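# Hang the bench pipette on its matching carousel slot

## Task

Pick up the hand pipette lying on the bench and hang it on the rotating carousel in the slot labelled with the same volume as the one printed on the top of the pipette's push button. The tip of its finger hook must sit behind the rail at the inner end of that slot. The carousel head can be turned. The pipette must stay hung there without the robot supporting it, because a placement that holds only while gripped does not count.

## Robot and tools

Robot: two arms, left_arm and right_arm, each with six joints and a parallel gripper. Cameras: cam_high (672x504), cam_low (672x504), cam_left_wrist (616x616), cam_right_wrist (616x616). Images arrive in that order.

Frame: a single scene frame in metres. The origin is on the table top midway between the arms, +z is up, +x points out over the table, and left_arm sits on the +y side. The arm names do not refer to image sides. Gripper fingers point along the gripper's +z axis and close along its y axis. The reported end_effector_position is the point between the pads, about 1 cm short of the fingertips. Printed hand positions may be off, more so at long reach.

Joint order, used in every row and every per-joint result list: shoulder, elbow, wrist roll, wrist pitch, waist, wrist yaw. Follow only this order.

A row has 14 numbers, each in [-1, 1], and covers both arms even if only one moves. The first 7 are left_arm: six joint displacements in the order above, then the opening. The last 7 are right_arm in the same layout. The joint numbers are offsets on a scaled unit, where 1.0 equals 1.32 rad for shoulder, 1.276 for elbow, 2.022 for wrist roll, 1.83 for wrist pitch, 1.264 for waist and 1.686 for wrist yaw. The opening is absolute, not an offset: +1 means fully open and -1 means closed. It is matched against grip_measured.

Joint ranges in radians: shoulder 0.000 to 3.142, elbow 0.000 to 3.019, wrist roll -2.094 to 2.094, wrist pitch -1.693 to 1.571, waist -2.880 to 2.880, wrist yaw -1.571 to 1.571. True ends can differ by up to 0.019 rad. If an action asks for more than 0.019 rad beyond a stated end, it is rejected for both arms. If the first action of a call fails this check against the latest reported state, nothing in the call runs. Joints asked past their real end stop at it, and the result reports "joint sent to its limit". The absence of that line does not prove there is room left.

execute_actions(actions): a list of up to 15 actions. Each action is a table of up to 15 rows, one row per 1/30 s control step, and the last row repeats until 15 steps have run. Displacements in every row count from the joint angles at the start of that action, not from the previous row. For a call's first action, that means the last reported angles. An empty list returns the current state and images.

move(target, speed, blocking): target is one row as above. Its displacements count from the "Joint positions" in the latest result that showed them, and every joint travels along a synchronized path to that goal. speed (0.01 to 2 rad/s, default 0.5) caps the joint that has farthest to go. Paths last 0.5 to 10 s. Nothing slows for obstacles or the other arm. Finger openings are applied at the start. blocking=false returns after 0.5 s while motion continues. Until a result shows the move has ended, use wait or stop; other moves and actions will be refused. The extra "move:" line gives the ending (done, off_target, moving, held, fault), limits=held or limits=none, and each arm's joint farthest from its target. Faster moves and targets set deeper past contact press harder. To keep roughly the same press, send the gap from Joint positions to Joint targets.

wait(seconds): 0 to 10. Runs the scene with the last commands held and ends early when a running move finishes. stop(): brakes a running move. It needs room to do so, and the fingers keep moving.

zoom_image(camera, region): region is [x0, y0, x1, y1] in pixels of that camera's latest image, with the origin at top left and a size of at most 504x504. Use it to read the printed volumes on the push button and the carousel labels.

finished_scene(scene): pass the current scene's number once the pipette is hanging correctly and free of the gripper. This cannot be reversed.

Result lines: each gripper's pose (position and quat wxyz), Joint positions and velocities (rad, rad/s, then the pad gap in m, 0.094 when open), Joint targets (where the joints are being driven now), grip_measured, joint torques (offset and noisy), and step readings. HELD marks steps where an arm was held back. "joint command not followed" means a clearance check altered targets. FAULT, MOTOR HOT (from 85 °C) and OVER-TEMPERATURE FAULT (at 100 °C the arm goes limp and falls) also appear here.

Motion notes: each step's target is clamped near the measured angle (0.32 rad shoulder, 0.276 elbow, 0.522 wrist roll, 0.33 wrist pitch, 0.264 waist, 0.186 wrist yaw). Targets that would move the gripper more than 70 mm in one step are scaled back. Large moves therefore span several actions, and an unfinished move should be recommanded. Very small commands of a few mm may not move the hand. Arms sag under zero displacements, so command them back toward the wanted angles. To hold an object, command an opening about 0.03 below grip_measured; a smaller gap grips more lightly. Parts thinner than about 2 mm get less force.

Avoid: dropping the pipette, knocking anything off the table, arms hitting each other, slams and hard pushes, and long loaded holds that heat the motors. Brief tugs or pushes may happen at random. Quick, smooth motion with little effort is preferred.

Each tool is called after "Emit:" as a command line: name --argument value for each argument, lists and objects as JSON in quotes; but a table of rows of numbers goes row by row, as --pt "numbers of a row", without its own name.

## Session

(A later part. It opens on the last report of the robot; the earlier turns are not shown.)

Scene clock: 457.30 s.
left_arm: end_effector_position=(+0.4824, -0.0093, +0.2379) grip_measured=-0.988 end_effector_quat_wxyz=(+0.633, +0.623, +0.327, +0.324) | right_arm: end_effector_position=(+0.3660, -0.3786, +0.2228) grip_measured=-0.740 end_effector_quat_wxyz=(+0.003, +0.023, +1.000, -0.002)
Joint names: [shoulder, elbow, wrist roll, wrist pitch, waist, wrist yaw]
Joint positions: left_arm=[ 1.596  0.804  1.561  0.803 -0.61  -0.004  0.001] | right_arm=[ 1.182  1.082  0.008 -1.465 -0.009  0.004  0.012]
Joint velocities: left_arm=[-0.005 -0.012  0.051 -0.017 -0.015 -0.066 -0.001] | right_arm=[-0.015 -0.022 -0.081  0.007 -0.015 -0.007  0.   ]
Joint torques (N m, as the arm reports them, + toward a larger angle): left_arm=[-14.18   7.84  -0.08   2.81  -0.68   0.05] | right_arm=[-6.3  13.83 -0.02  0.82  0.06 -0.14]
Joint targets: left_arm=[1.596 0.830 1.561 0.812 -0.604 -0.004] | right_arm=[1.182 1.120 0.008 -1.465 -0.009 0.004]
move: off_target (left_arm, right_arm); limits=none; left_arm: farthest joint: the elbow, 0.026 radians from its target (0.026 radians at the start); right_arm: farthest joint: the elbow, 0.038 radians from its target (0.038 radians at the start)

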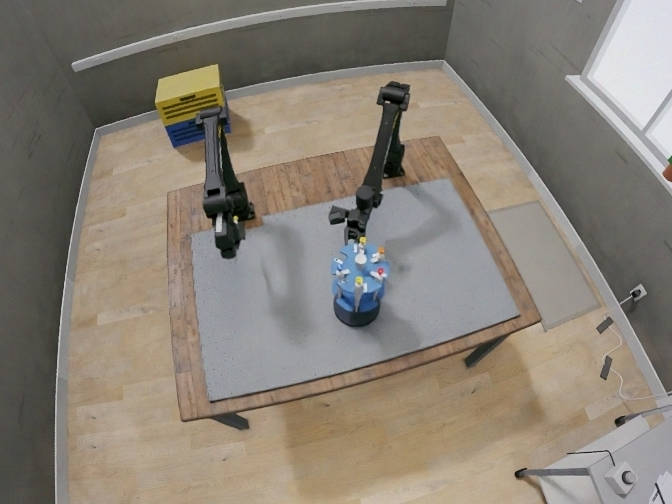

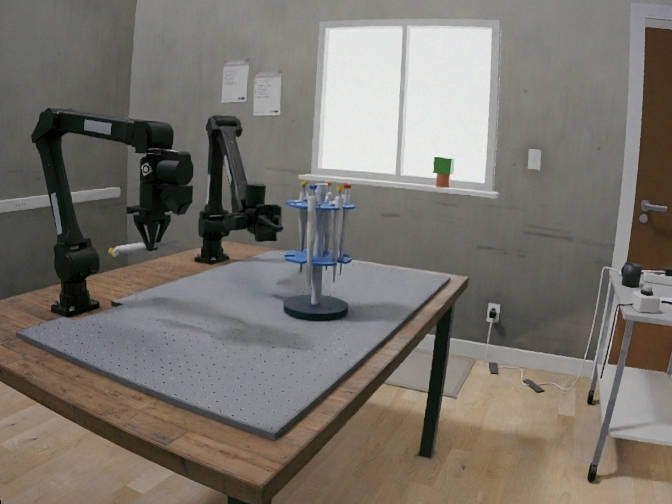

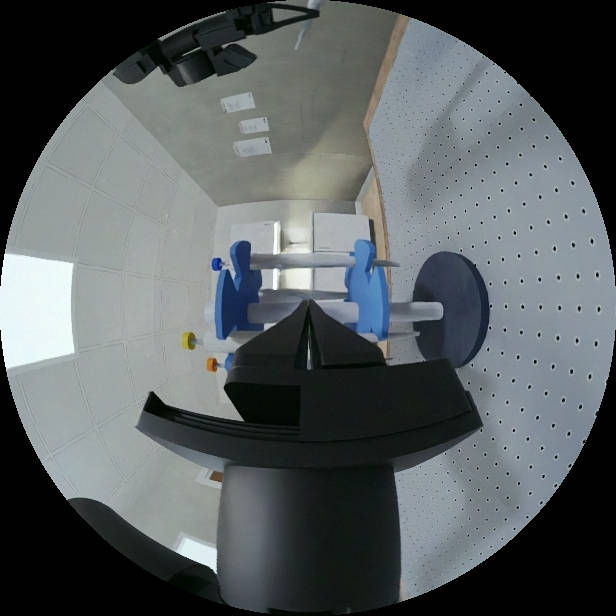

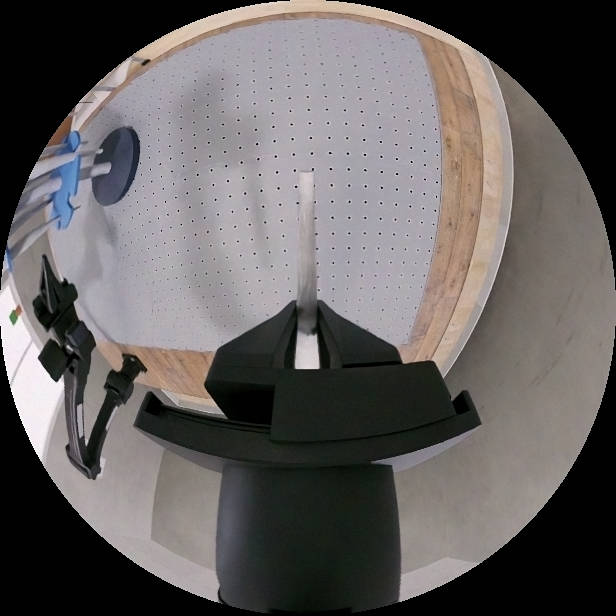

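Emit:
move --target '[0.133,0.208,0,-0.034,0.03,0,-1, 0,0.03,0,0,0,0,-0.8]' --speed 0.4

Emit:
move --target '[0.005,0.05,0,0,0.11,0,-1, 0,0.03,0,0,0,0,-0.8]' --speed 0.15

Emit:
zoom_image --camera "cam_high" --region '[310, 200, 420, 310]'

Scene clock: 471.40 s.
left_arm: end_effector_position=(+0.5551, -0.0356, +0.2310) grip_measured=-0.988 end_effector_quat_wxyz=(+0.626, +0.620, +0.337, +0.333) | right_arm: end_effector_position=(+0.3660, -0.3786, +0.2228) grip_measured=-0.740 end_effector_quat_wxyz=(+0.003, +0.023, +1.000, -0.002)
Joint names: [shoulder, elbow, wrist roll, wrist pitch, waist, wrist yaw]
Joint positions: left_arm=[ 1.765  1.02   1.561  0.751 -0.58  -0.004  0.001] | right_arm=[ 1.182  1.082  0.008 -1.465 -0.009  0.004  0.012]
Joint velocities: left_arm=[ 0.005  0.002 -0.007  0.007 -0.005  0.007 -0.001] | right_arm=[ 0.005 -0.012  0.007 -0.007 -0.015 -0.051 -0.001]
Joint torques (N m, as the arm reports them, + toward a larger angle): left_arm=[-16.95   9.75  -0.08   1.89  -0.49   0.04] | right_arm=[-6.25 13.83 -0.02  0.82  0.09 -0.14]
Joint targets: left_arm=[1.772 1.069 1.561 0.741 -0.572 -0.004] | right_arm=[1.182 1.120 0.008 -1.465 -0.009 0.004]
move: off_target (left_arm, right_arm); limits=none; left_arm: farthest joint: the elbow, 0.049 radians from its target (0.265 radians at the start); right_arm: farthest joint: the elbow, 0.038 radians from its target (0.038 radians at the start)

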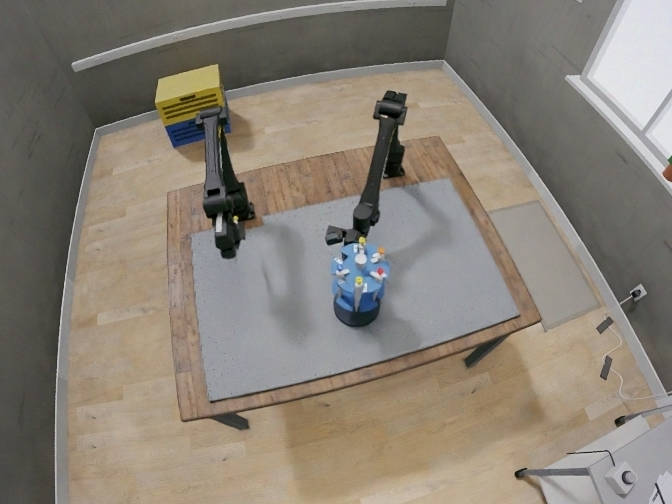

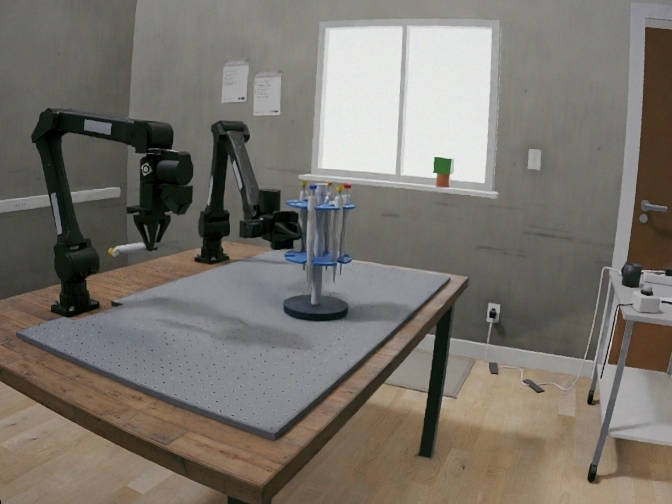

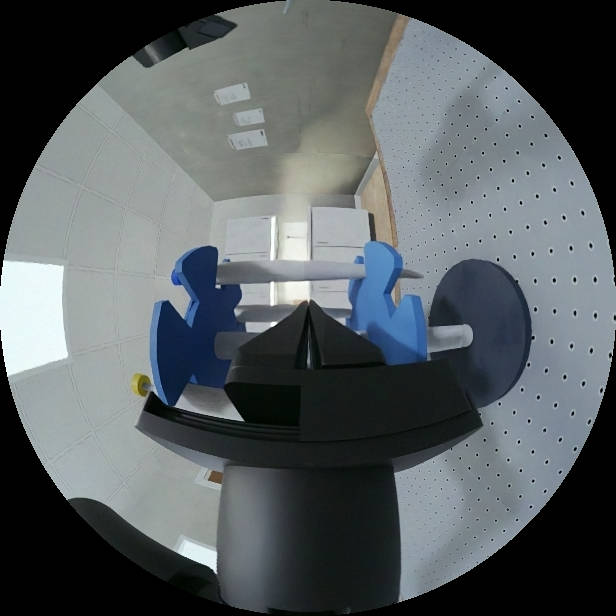

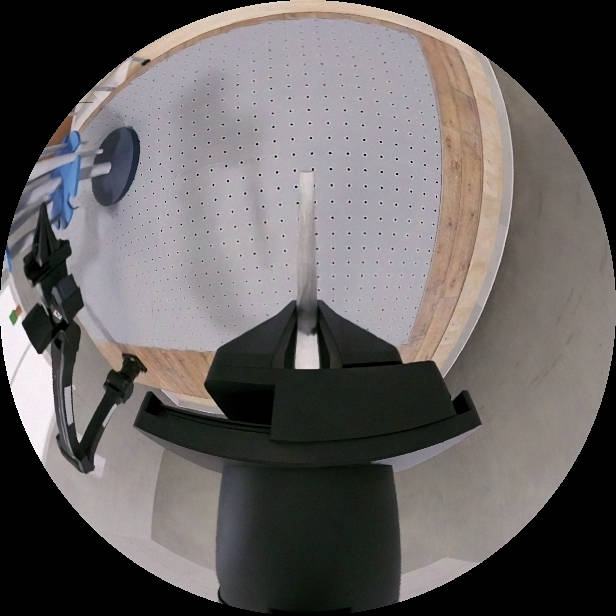

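Scene clock: 472.73 s.
left_arm: end_effector_position=(+0.6037, +0.0451, +0.2354) grip_measured=-0.988 end_effector_quat_wxyz=(+0.605, +0.593, +0.376, +0.376) | right_arm: end_effector_position=(+0.3660, -0.3786, +0.2228) grip_measured=-0.740 end_effector_quat_wxyz=(+0.003, +0.023, +1.000, -0.002)
Joint names: [shoulder, elbow, wrist roll, wrist pitch, waist, wrist yaw]
Joint positions: left_arm=[ 1.765  1.028  1.561  0.751 -0.442 -0.002  0.001] | right_arm=[ 1.182  1.082  0.008 -1.465 -0.009  0.004  0.012]
Joint velocities: left_arm=[ 0.005  0.007  0.037  0.002 -0.005 -0.007 -0.001] | right_arm=[-0.015  0.007 -0.022 -0.012 -0.024  0.037 -0.   ]
Joint torques (N m, as the arm reports them, + toward a larger angle): left_arm=[-16.73  10.25  -0.08   2.36  -1.1   -0.07] | right_arm=[-6.31 13.83 -0.03  0.8   0.11 -0.14]
Joint targets: left_arm=[1.772 1.083 1.561 0.751 -0.440 -0.004] | right_arm=[1.182 1.120 0.008 -1.465 -0.009 0.004]
move: off_target (left_arm, right_arm); limits=none; left_arm: farthest joint: the elbow, 0.055 radians from its target (0.064 radians at the start); right_arm: farthest joint: the elbow, 0.038 radians from its target (0.038 radians at the start)

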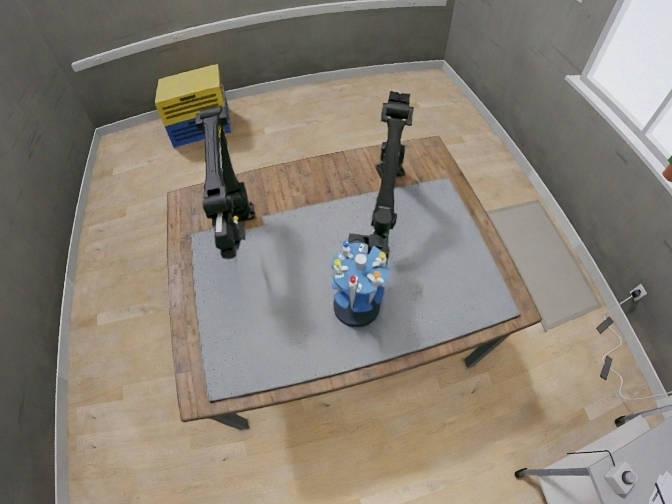

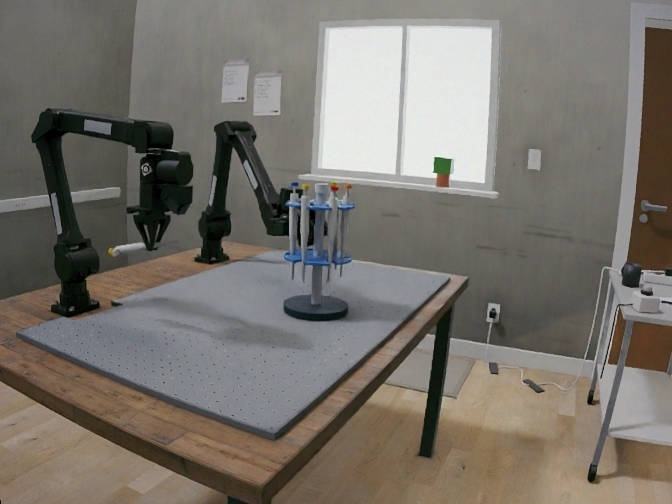

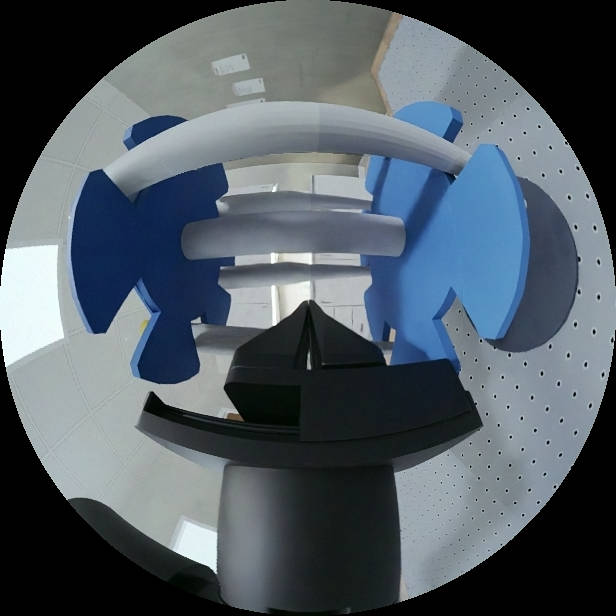

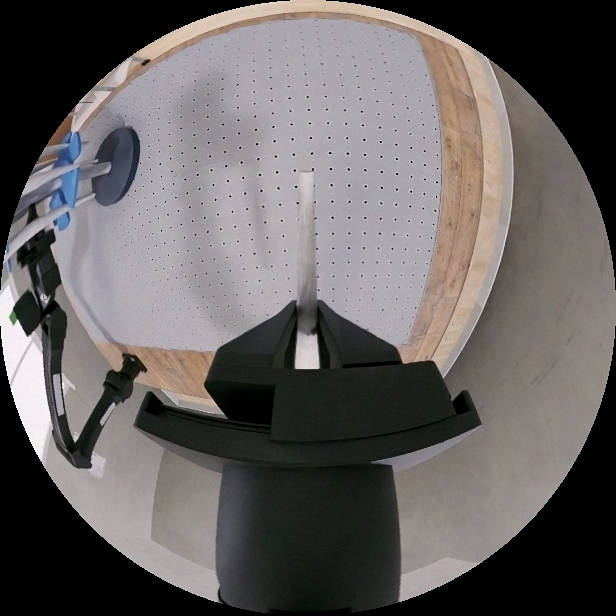

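Region (310, 200, 420, 310) of cam_high's 672x504 image, scaled by 4.582, with more detail than that image has.

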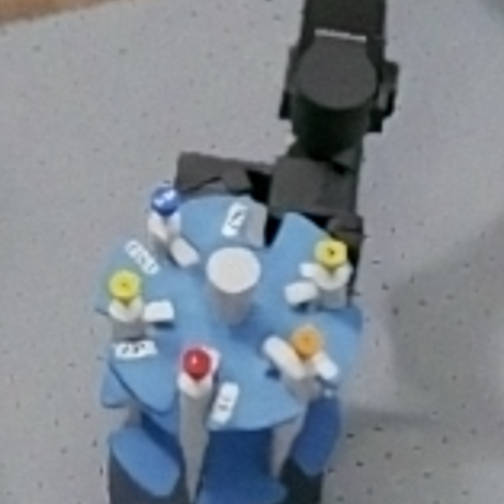

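Emit:
move --target '[-0.58,-0.604,0,0.005,0,0,0.1, 0.123,0.182,0.228,-0.017,0.45,0,-0.8]' --speed 0.7

Emit:
move --target '[0,0.01,0,0.005,-0.5,0,0.1, 0,0.035,0,0,0.325,0,-0.8]' --speed 0.6

Scene clock: 516.17 s.
left_arm: end_effector_position=(+0.3436, +0.1712, +0.2296) grip_measured=+0.097 end_effector_quat_wxyz=(+0.603, +0.594, +0.377, +0.375) | right_arm: end_effector_position=(+0.3727, -0.1706, +0.2383) grip_measured=-0.740 end_effector_quat_wxyz=(+0.002, -0.038, +0.999, -0.001)
Joint names: [shoulder, elbow, wrist roll, wrist pitch, waist, wrist yaw]
Joint positions: left_arm=[ 0.999  0.257  1.561  0.751 -0.442 -0.002  0.052] | right_arm=[ 1.339  1.259  0.461 -1.488  0.566  0.004  0.012]
Joint velocities: left_arm=[ 0.005 -0.007 -0.007 -0.012  0.005  0.066 -0.001] | right_arm=[ 0.005 -0.007 -0.051  0.012 -0.005 -0.037  0.   ]
Joint torques (N m, as the arm reports them, + toward a larger angle): left_arm=[-4.24  6.27 -0.08  2.81 -1.22  0.04] | right_arm=[-8.35 15.52  0.05  0.41 -0.26 -0.1 ]
Joint targets: left_arm=[1.000 0.258 1.561 0.760 -0.442 -0.002] | right_arm=[1.344 1.314 0.470 -1.496 0.560 0.004]
move: off_target (right_arm); limits=none; left_arm: farthest joint: the wrist pitch, 0.009 radians from its target (0.009 radians at the start); right_arm: farthest joint: the elbow, 0.055 radians from its target (0.232 radians at the start)

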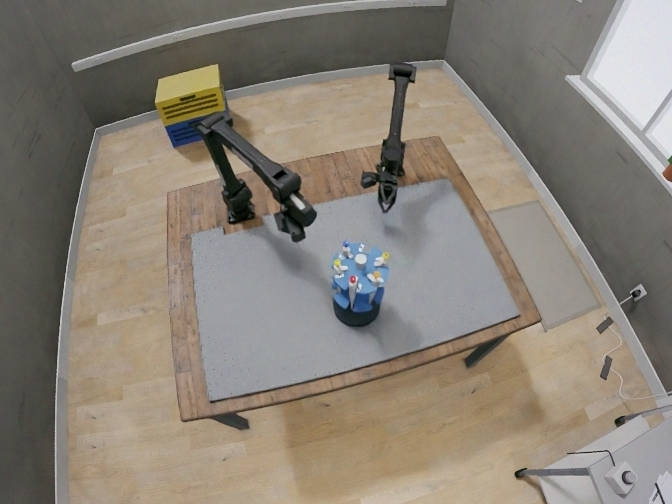

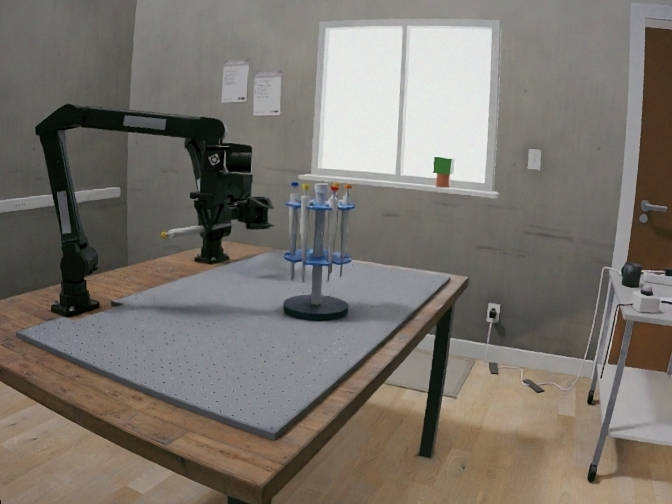

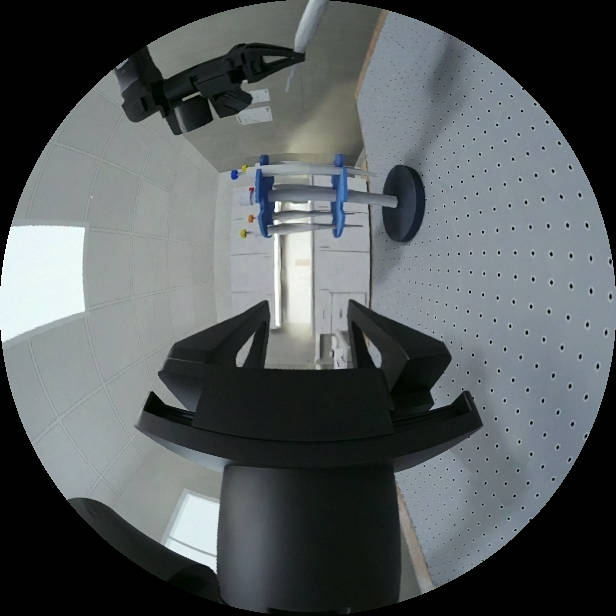

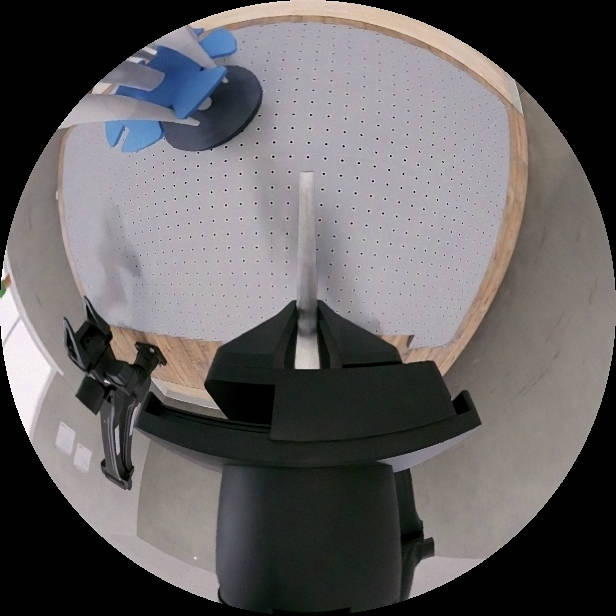

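Scene clock: 517.67 s.
left_arm: end_effector_position=(+0.1705, -0.0082, +0.2296) grip_measured=+0.097 end_effector_quat_wxyz=(+0.690, +0.682, +0.174, +0.169) | right_arm: end_effector_position=(+0.2666, -0.0548, +0.2383) grip_measured=-0.740 end_effector_quat_wxyz=(+0.003, -0.243, +0.970, -0.001)
Joint names: [shoulder, elbow, wrist roll, wrist pitch, waist, wrist yaw]
Joint positions: left_arm=[ 0.999  0.257  1.561  0.751 -1.074 -0.002  0.052] | right_arm=[ 1.339  1.259  0.461 -1.488  0.98   0.005  0.012]
Joint velocities: left_arm=[ 0.005 -0.002  0.007 -0.012  0.005 -0.007  0.   ] | right_arm=[-0.005 -0.022 -0.095  0.002  0.005 -0.022 -0.001]
Joint torques (N m, as the arm reports them, + toward a larger angle): left_arm=[-4.21  7.1  -0.08  2.8  -1.32  0.04] | right_arm=[-8.78 14.48 -0.03  0.81 -0.29 -0.11]
Joint targets: left_arm=[0.999 0.269 1.561 0.760 -1.075 -0.002] | right_arm=[1.339 1.303 0.461 -1.488 0.977 0.005]
move: off_target (right_arm); limits=none; left_arm: farthest joint: the elbow, 0.013 radians from its target (0.013 radians at the start); right_arm: farthest joint: the elbow, 0.045 radians from its target (0.045 radians at the start)

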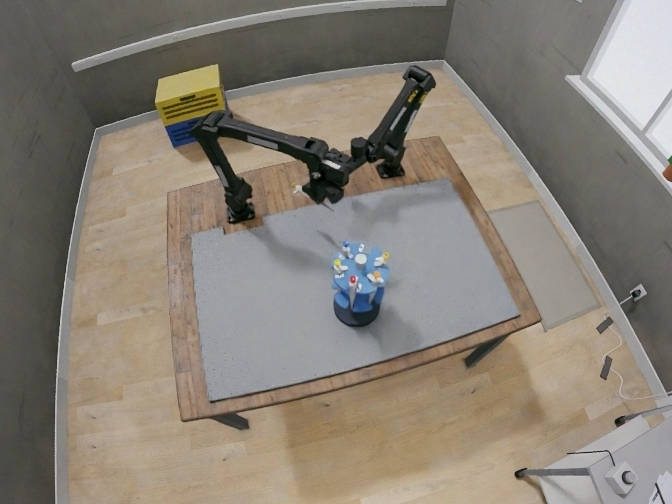

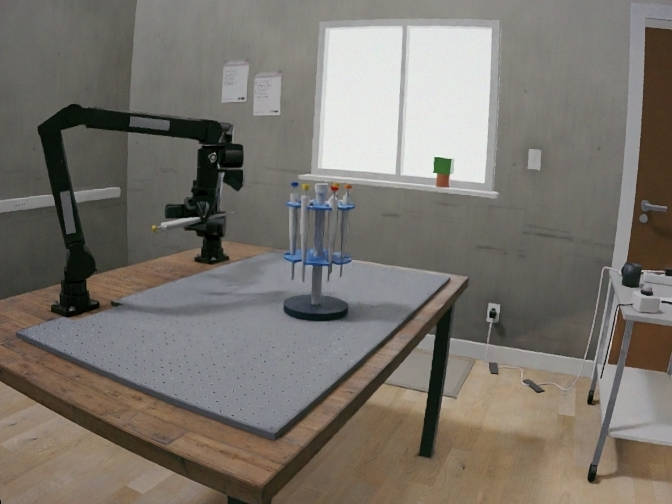

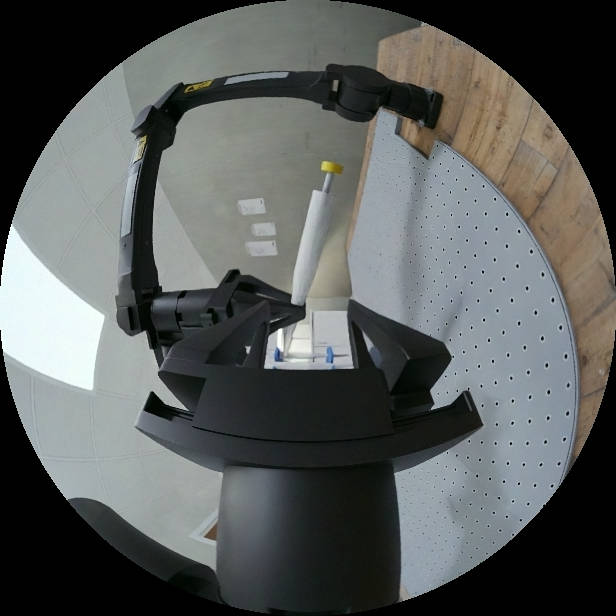

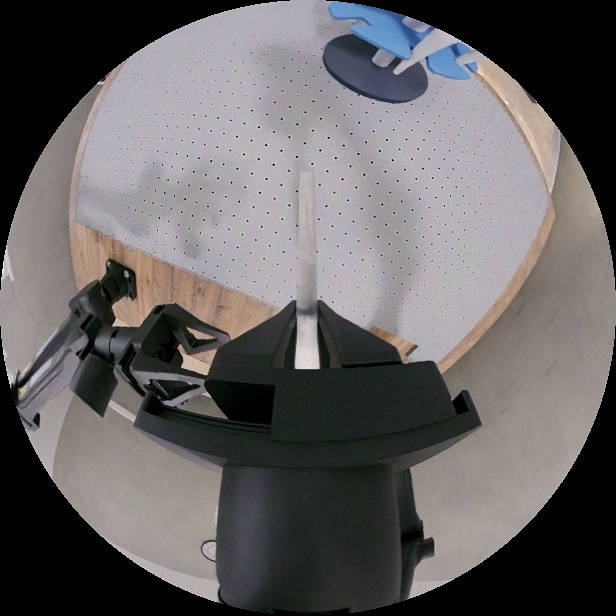

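Emit:
move --target '[0.241,0.19,0.113,0.068,0,0,0.1, 0,0.035,0,0,0,0,-0.8]' --speed 0.3

Scene clock: 537.47 s.
left_arm: end_effector_position=(+0.2104, -0.0833, +0.2220) grip_measured=+0.097 end_effector_quat_wxyz=(+0.661, +0.703, +0.099, +0.241) | right_arm: end_effector_position=(+0.2666, -0.0548, +0.2383) grip_measured=-0.740 end_effector_quat_wxyz=(+0.003, -0.243, +0.970, -0.001)
Joint names: [shoulder, elbow, wrist roll, wrist pitch, waist, wrist yaw]
Joint positions: left_arm=[ 1.314  0.453  1.781  0.852 -1.074 -0.002  0.052] | right_arm=[ 1.339  1.259  0.461 -1.488  0.98   0.005  0.012]
Joint velocities: left_arm=[-0.015 -0.007  0.022  0.002 -0.005 -0.022  0.   ] | right_arm=[-0.005  0.012  0.007 -0.012 -0.005 -0.037  0.   ]
Joint torques (N m, as the arm reports them, + toward a larger angle): left_arm=[-8.27  8.89 -0.02  3.52 -1.21  0.04] | right_arm=[-8.72 14.45 -0.03  0.76 -0.04 -0.11]
Joint targets: left_arm=[1.317 0.499 1.790 0.875 -1.074 -0.002] | right_arm=[1.339 1.303 0.461 -1.488 0.980 0.005]
move: off_target (left_arm, right_arm); limits=none; left_arm: farthest joint: the elbow, 0.046 radians from its target (0.243 radians at the start); right_arm: farthest joint: the elbow, 0.045 radians from its target (0.045 radians at the start)

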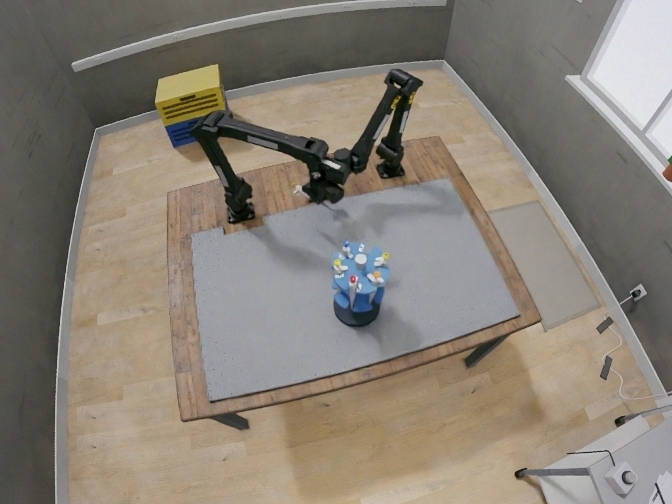

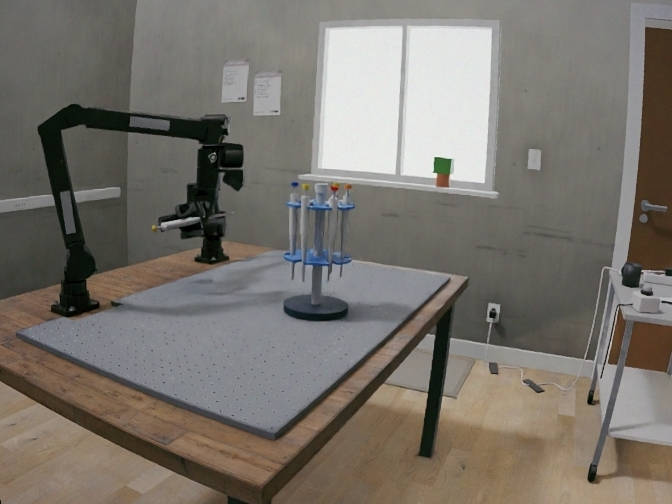

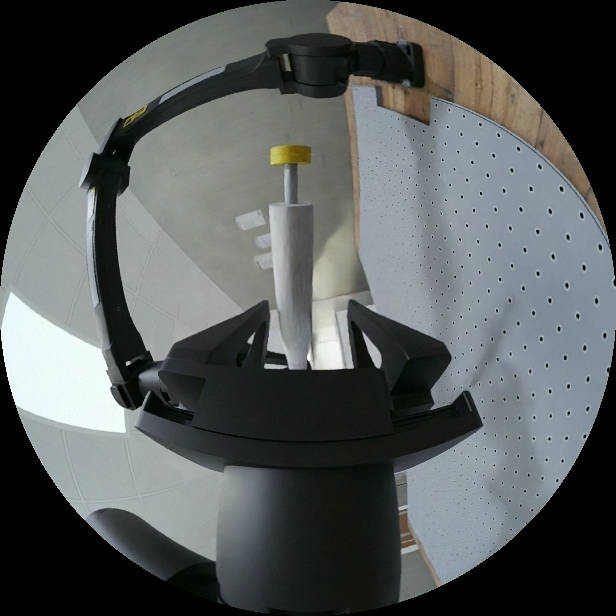

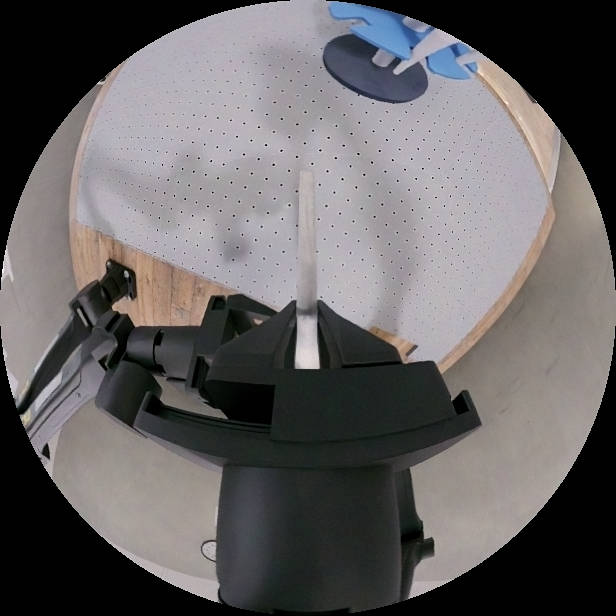

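Emit:
move --target '[0,0.052,-0.01,0.005,0,0,0.1, 0,0.035,0,0,0,0,-0.8]' --speed 0.1

Emit:
zoom_image --camera "cam_low" --region '[140, 170, 250, 250]'

Emit:
zoom_image --camera "cam_high" --region '[280, 140, 380, 230]'

Scene clock: 547.33 s.
left_arm: end_effector_position=(+0.2128, -0.0878, +0.2310) grip_measured=+0.097 end_effector_quat_wxyz=(+0.668, +0.697, +0.102, +0.240) | right_arm: end_effector_position=(+0.2666, -0.0548, +0.2383) grip_measured=-0.740 end_effector_quat_wxyz=(+0.003, -0.243, +0.970, -0.001)
Joint names: [shoulder, elbow, wrist roll, wrist pitch, waist, wrist yaw]
Joint positions: left_arm=[ 1.314  0.471  1.77   0.852 -1.074 -0.002  0.052] | right_arm=[ 1.339  1.259  0.461 -1.488  0.98   0.005  0.012]
Joint velocities: left_arm=[ 0.005 -0.007 -0.051  0.002 -0.005  0.051 -0.   ] | right_arm=[-0.005 -0.002 -0.081 -0.012 -0.015 -0.022 -0.   ]
Joint torques (N m, as the arm reports them, + toward a larger angle): left_arm=[-8.94  9.14 -0.16  2.8  -1.21  0.04] | right_arm=[-8.85 14.47 -0.02  0.75 -0.04 -0.11]
Joint targets: left_arm=[1.314 0.519 1.761 0.861 -1.074 -0.002] | right_arm=[1.339 1.303 0.461 -1.488 0.980 0.005]
move: off_target (left_arm, right_arm); limits=none; left_arm: farthest joint: the elbow, 0.048 radians from its target (0.066 radians at the start); right_arm: farthest joint: the elbow, 0.045 radians from its target (0.045 radians at the start)

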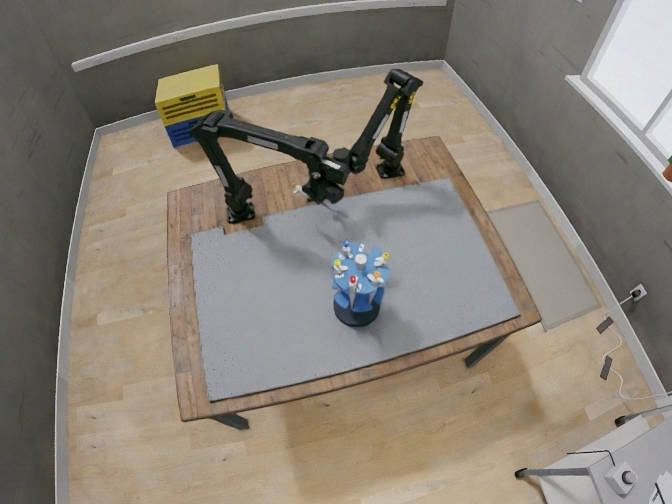

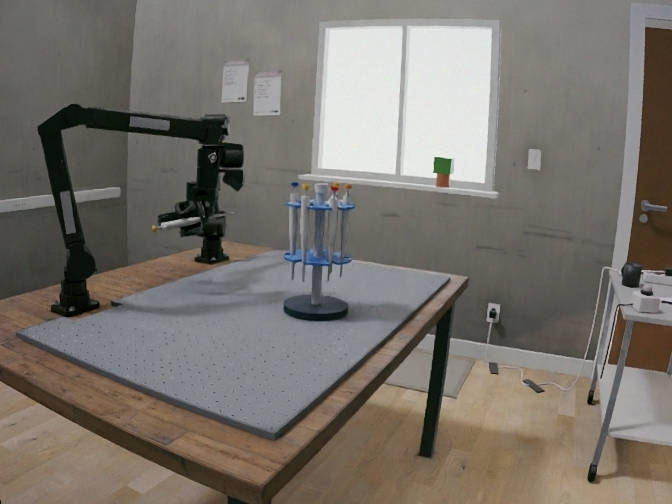

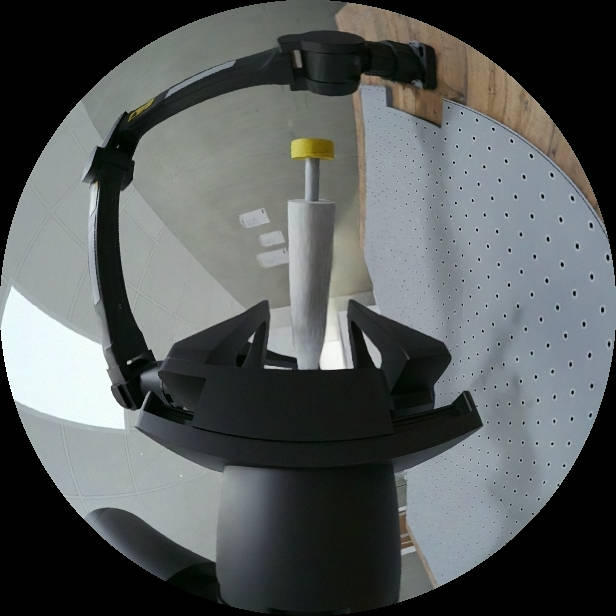

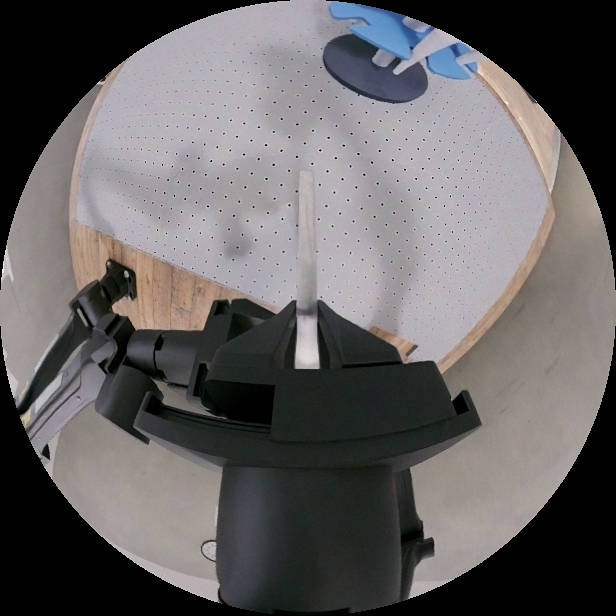

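Region (140, 170, 250, 250) of cam_low's 672x504 image, scaled by 4.582, with more detail than that image has; it fills the top 367 rows of this view, and the rest is white.

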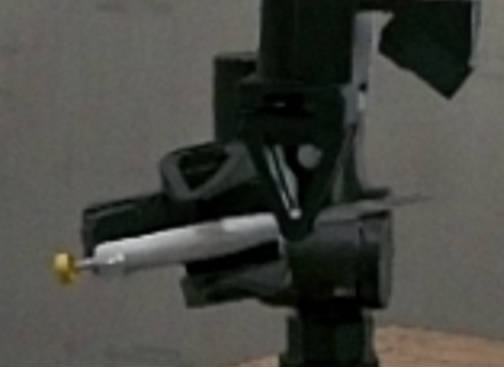

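Region (280, 140, 380, 230) of cam_high's 672x504 image, scaled by 5.040, with more detail than that image has; it fills the top 454 rows of this view, and the rest is white.

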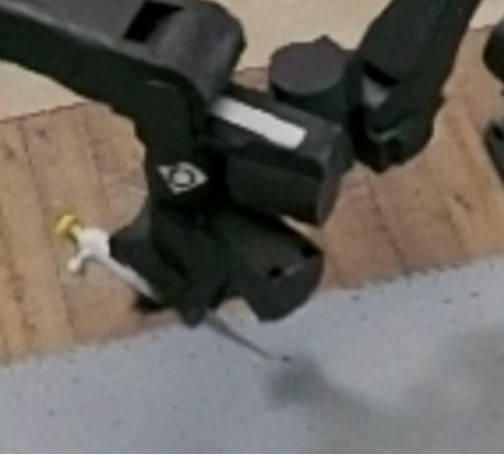

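Emit:
execute_actions --actions '[[[0,0.038,0,0.005,0,0,-0.4, 0,0.035,0,0,0,0,-0.8]],[[0,0.038,0,0.005,0,0,-0.65, 0,0.035,0,0,0,0,-0.8]]]'

Scene clock: 556.30 s.
left_arm: end_effector_position=(+0.2128, -0.0878, +0.2310) grip_measured=-0.583 end_effector_quat_wxyz=(+0.668, +0.697, +0.102, +0.240) | right_arm: end_effector_position=(+0.2666, -0.0548, +0.2383) grip_measured=-0.740 end_effector_quat_wxyz=(+0.003, -0.243, +0.970, -0.001)
Joint names: [shoulder, elbow, wrist roll, wrist pitch, waist, wrist yaw]
Joint positions: left_arm=[ 1.314  0.471  1.77   0.852 -1.074 -0.002  0.02 ] | right_arm=[ 1.339  1.259  0.461 -1.488  0.98   0.005  0.012]
Joint velocities: left_arm=[-0.015 -0.012  0.095 -0.002 -0.015 -0.022  0.001] | right_arm=[-0.005 -0.002 -0.007 -0.002 -0.015 -0.022  0.   ]
Joint torques (N m, as the arm reports them, + toward a larger angle): left_arm=[-8.7   9.21 -0.08  2.79 -1.22  0.04] | right_arm=[-8.79 14.46 -0.01  0.79 -0.08 -0.1 ]
Joint targets: left_arm=[1.314 0.520 1.770 0.861 -1.074 -0.002] | right_arm=[1.339 1.303 0.461 -1.488 0.980 0.005]
Step readings (joint positions; steps 1 to 15: 1st action; 16 to 30: 2nd action):
0: left_arm=[1.314 0.471 1.770 0.852 -1.074 -0.002] | right_arm=[1.339 1.259 0.461 -1.488 0.980 0.005]
1: left_arm=[1.314 0.471 1.770 0.852 -1.074 -0.002] | right_arm=[1.339 1.259 0.461 -1.488 0.980 0.005]
2: left_arm=[1.314 0.471 1.770 0.852 -1.074 -0.002] | right_arm=[1.339 1.259 0.461 -1.488 0.980 0.005]
4: left_arm=[1.314 0.471 1.770 0.852 -1.074 -0.002] | right_arm=[1.339 1.259 0.461 -1.488 0.980 0.005]
8: left_arm=[1.314 0.471 1.770 0.852 -1.074 -0.002] | right_arm=[1.339 1.259 0.461 -1.488 0.980 0.005]
15: left_arm=[1.314 0.471 1.770 0.852 -1.074 -0.002] | right_arm=[1.339 1.259 0.461 -1.488 0.980 0.005]
16: left_arm=[1.314 0.471 1.770 0.852 -1.074 -0.002] | right_arm=[1.339 1.259 0.461 -1.488 0.980 0.005]
17: left_arm=[1.314 0.471 1.770 0.852 -1.074 -0.002] | right_arm=[1.339 1.259 0.461 -1.488 0.980 0.005]
19: left_arm=[1.314 0.471 1.770 0.852 -1.074 -0.002] | right_arm=[1.339 1.259 0.461 -1.488 0.980 0.005]
23: left_arm=[1.314 0.471 1.770 0.852 -1.074 -0.002] | right_arm=[1.339 1.259 0.461 -1.488 0.980 0.005]
30: Joint positions above

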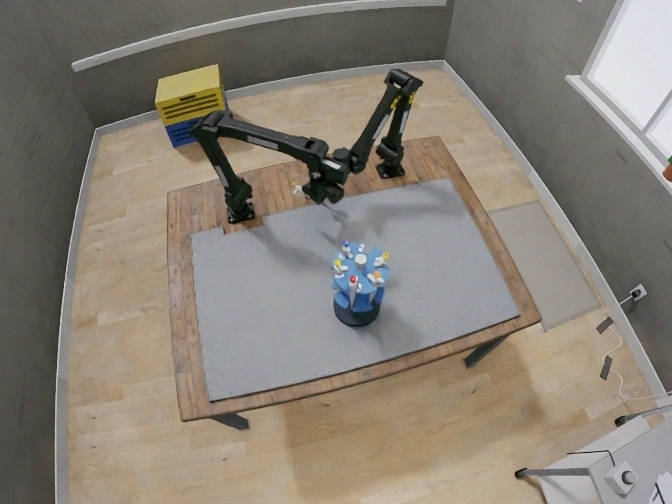

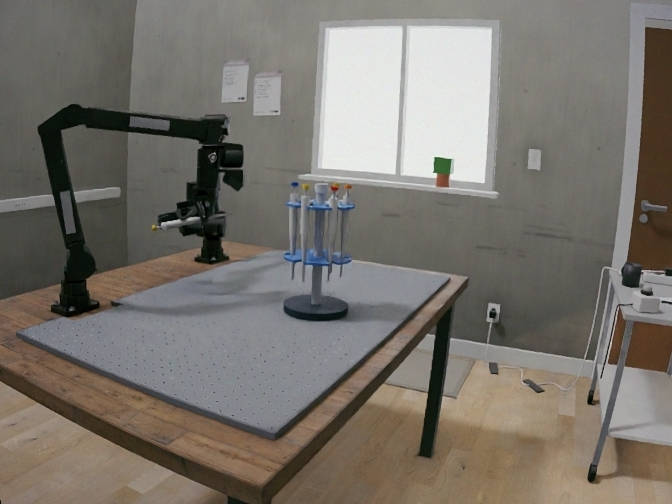

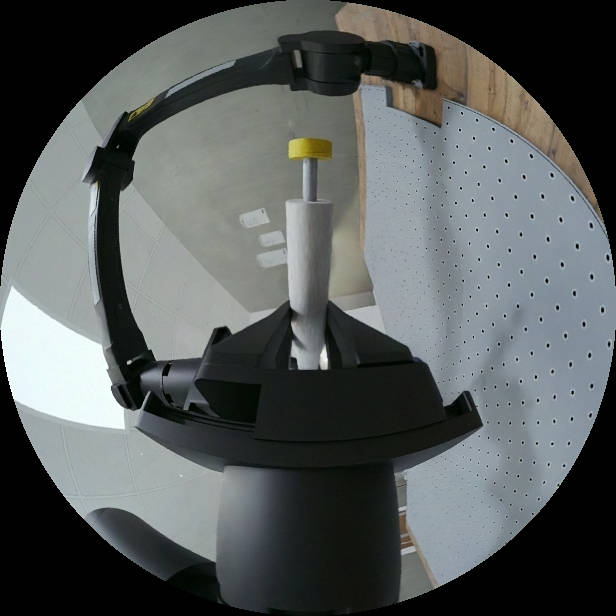

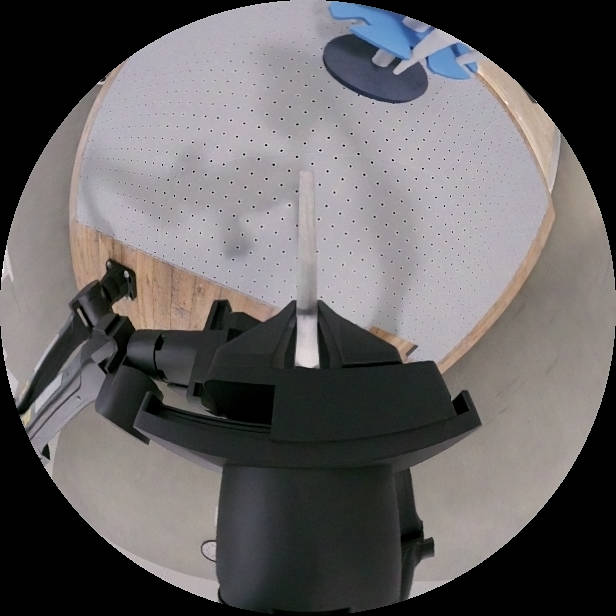

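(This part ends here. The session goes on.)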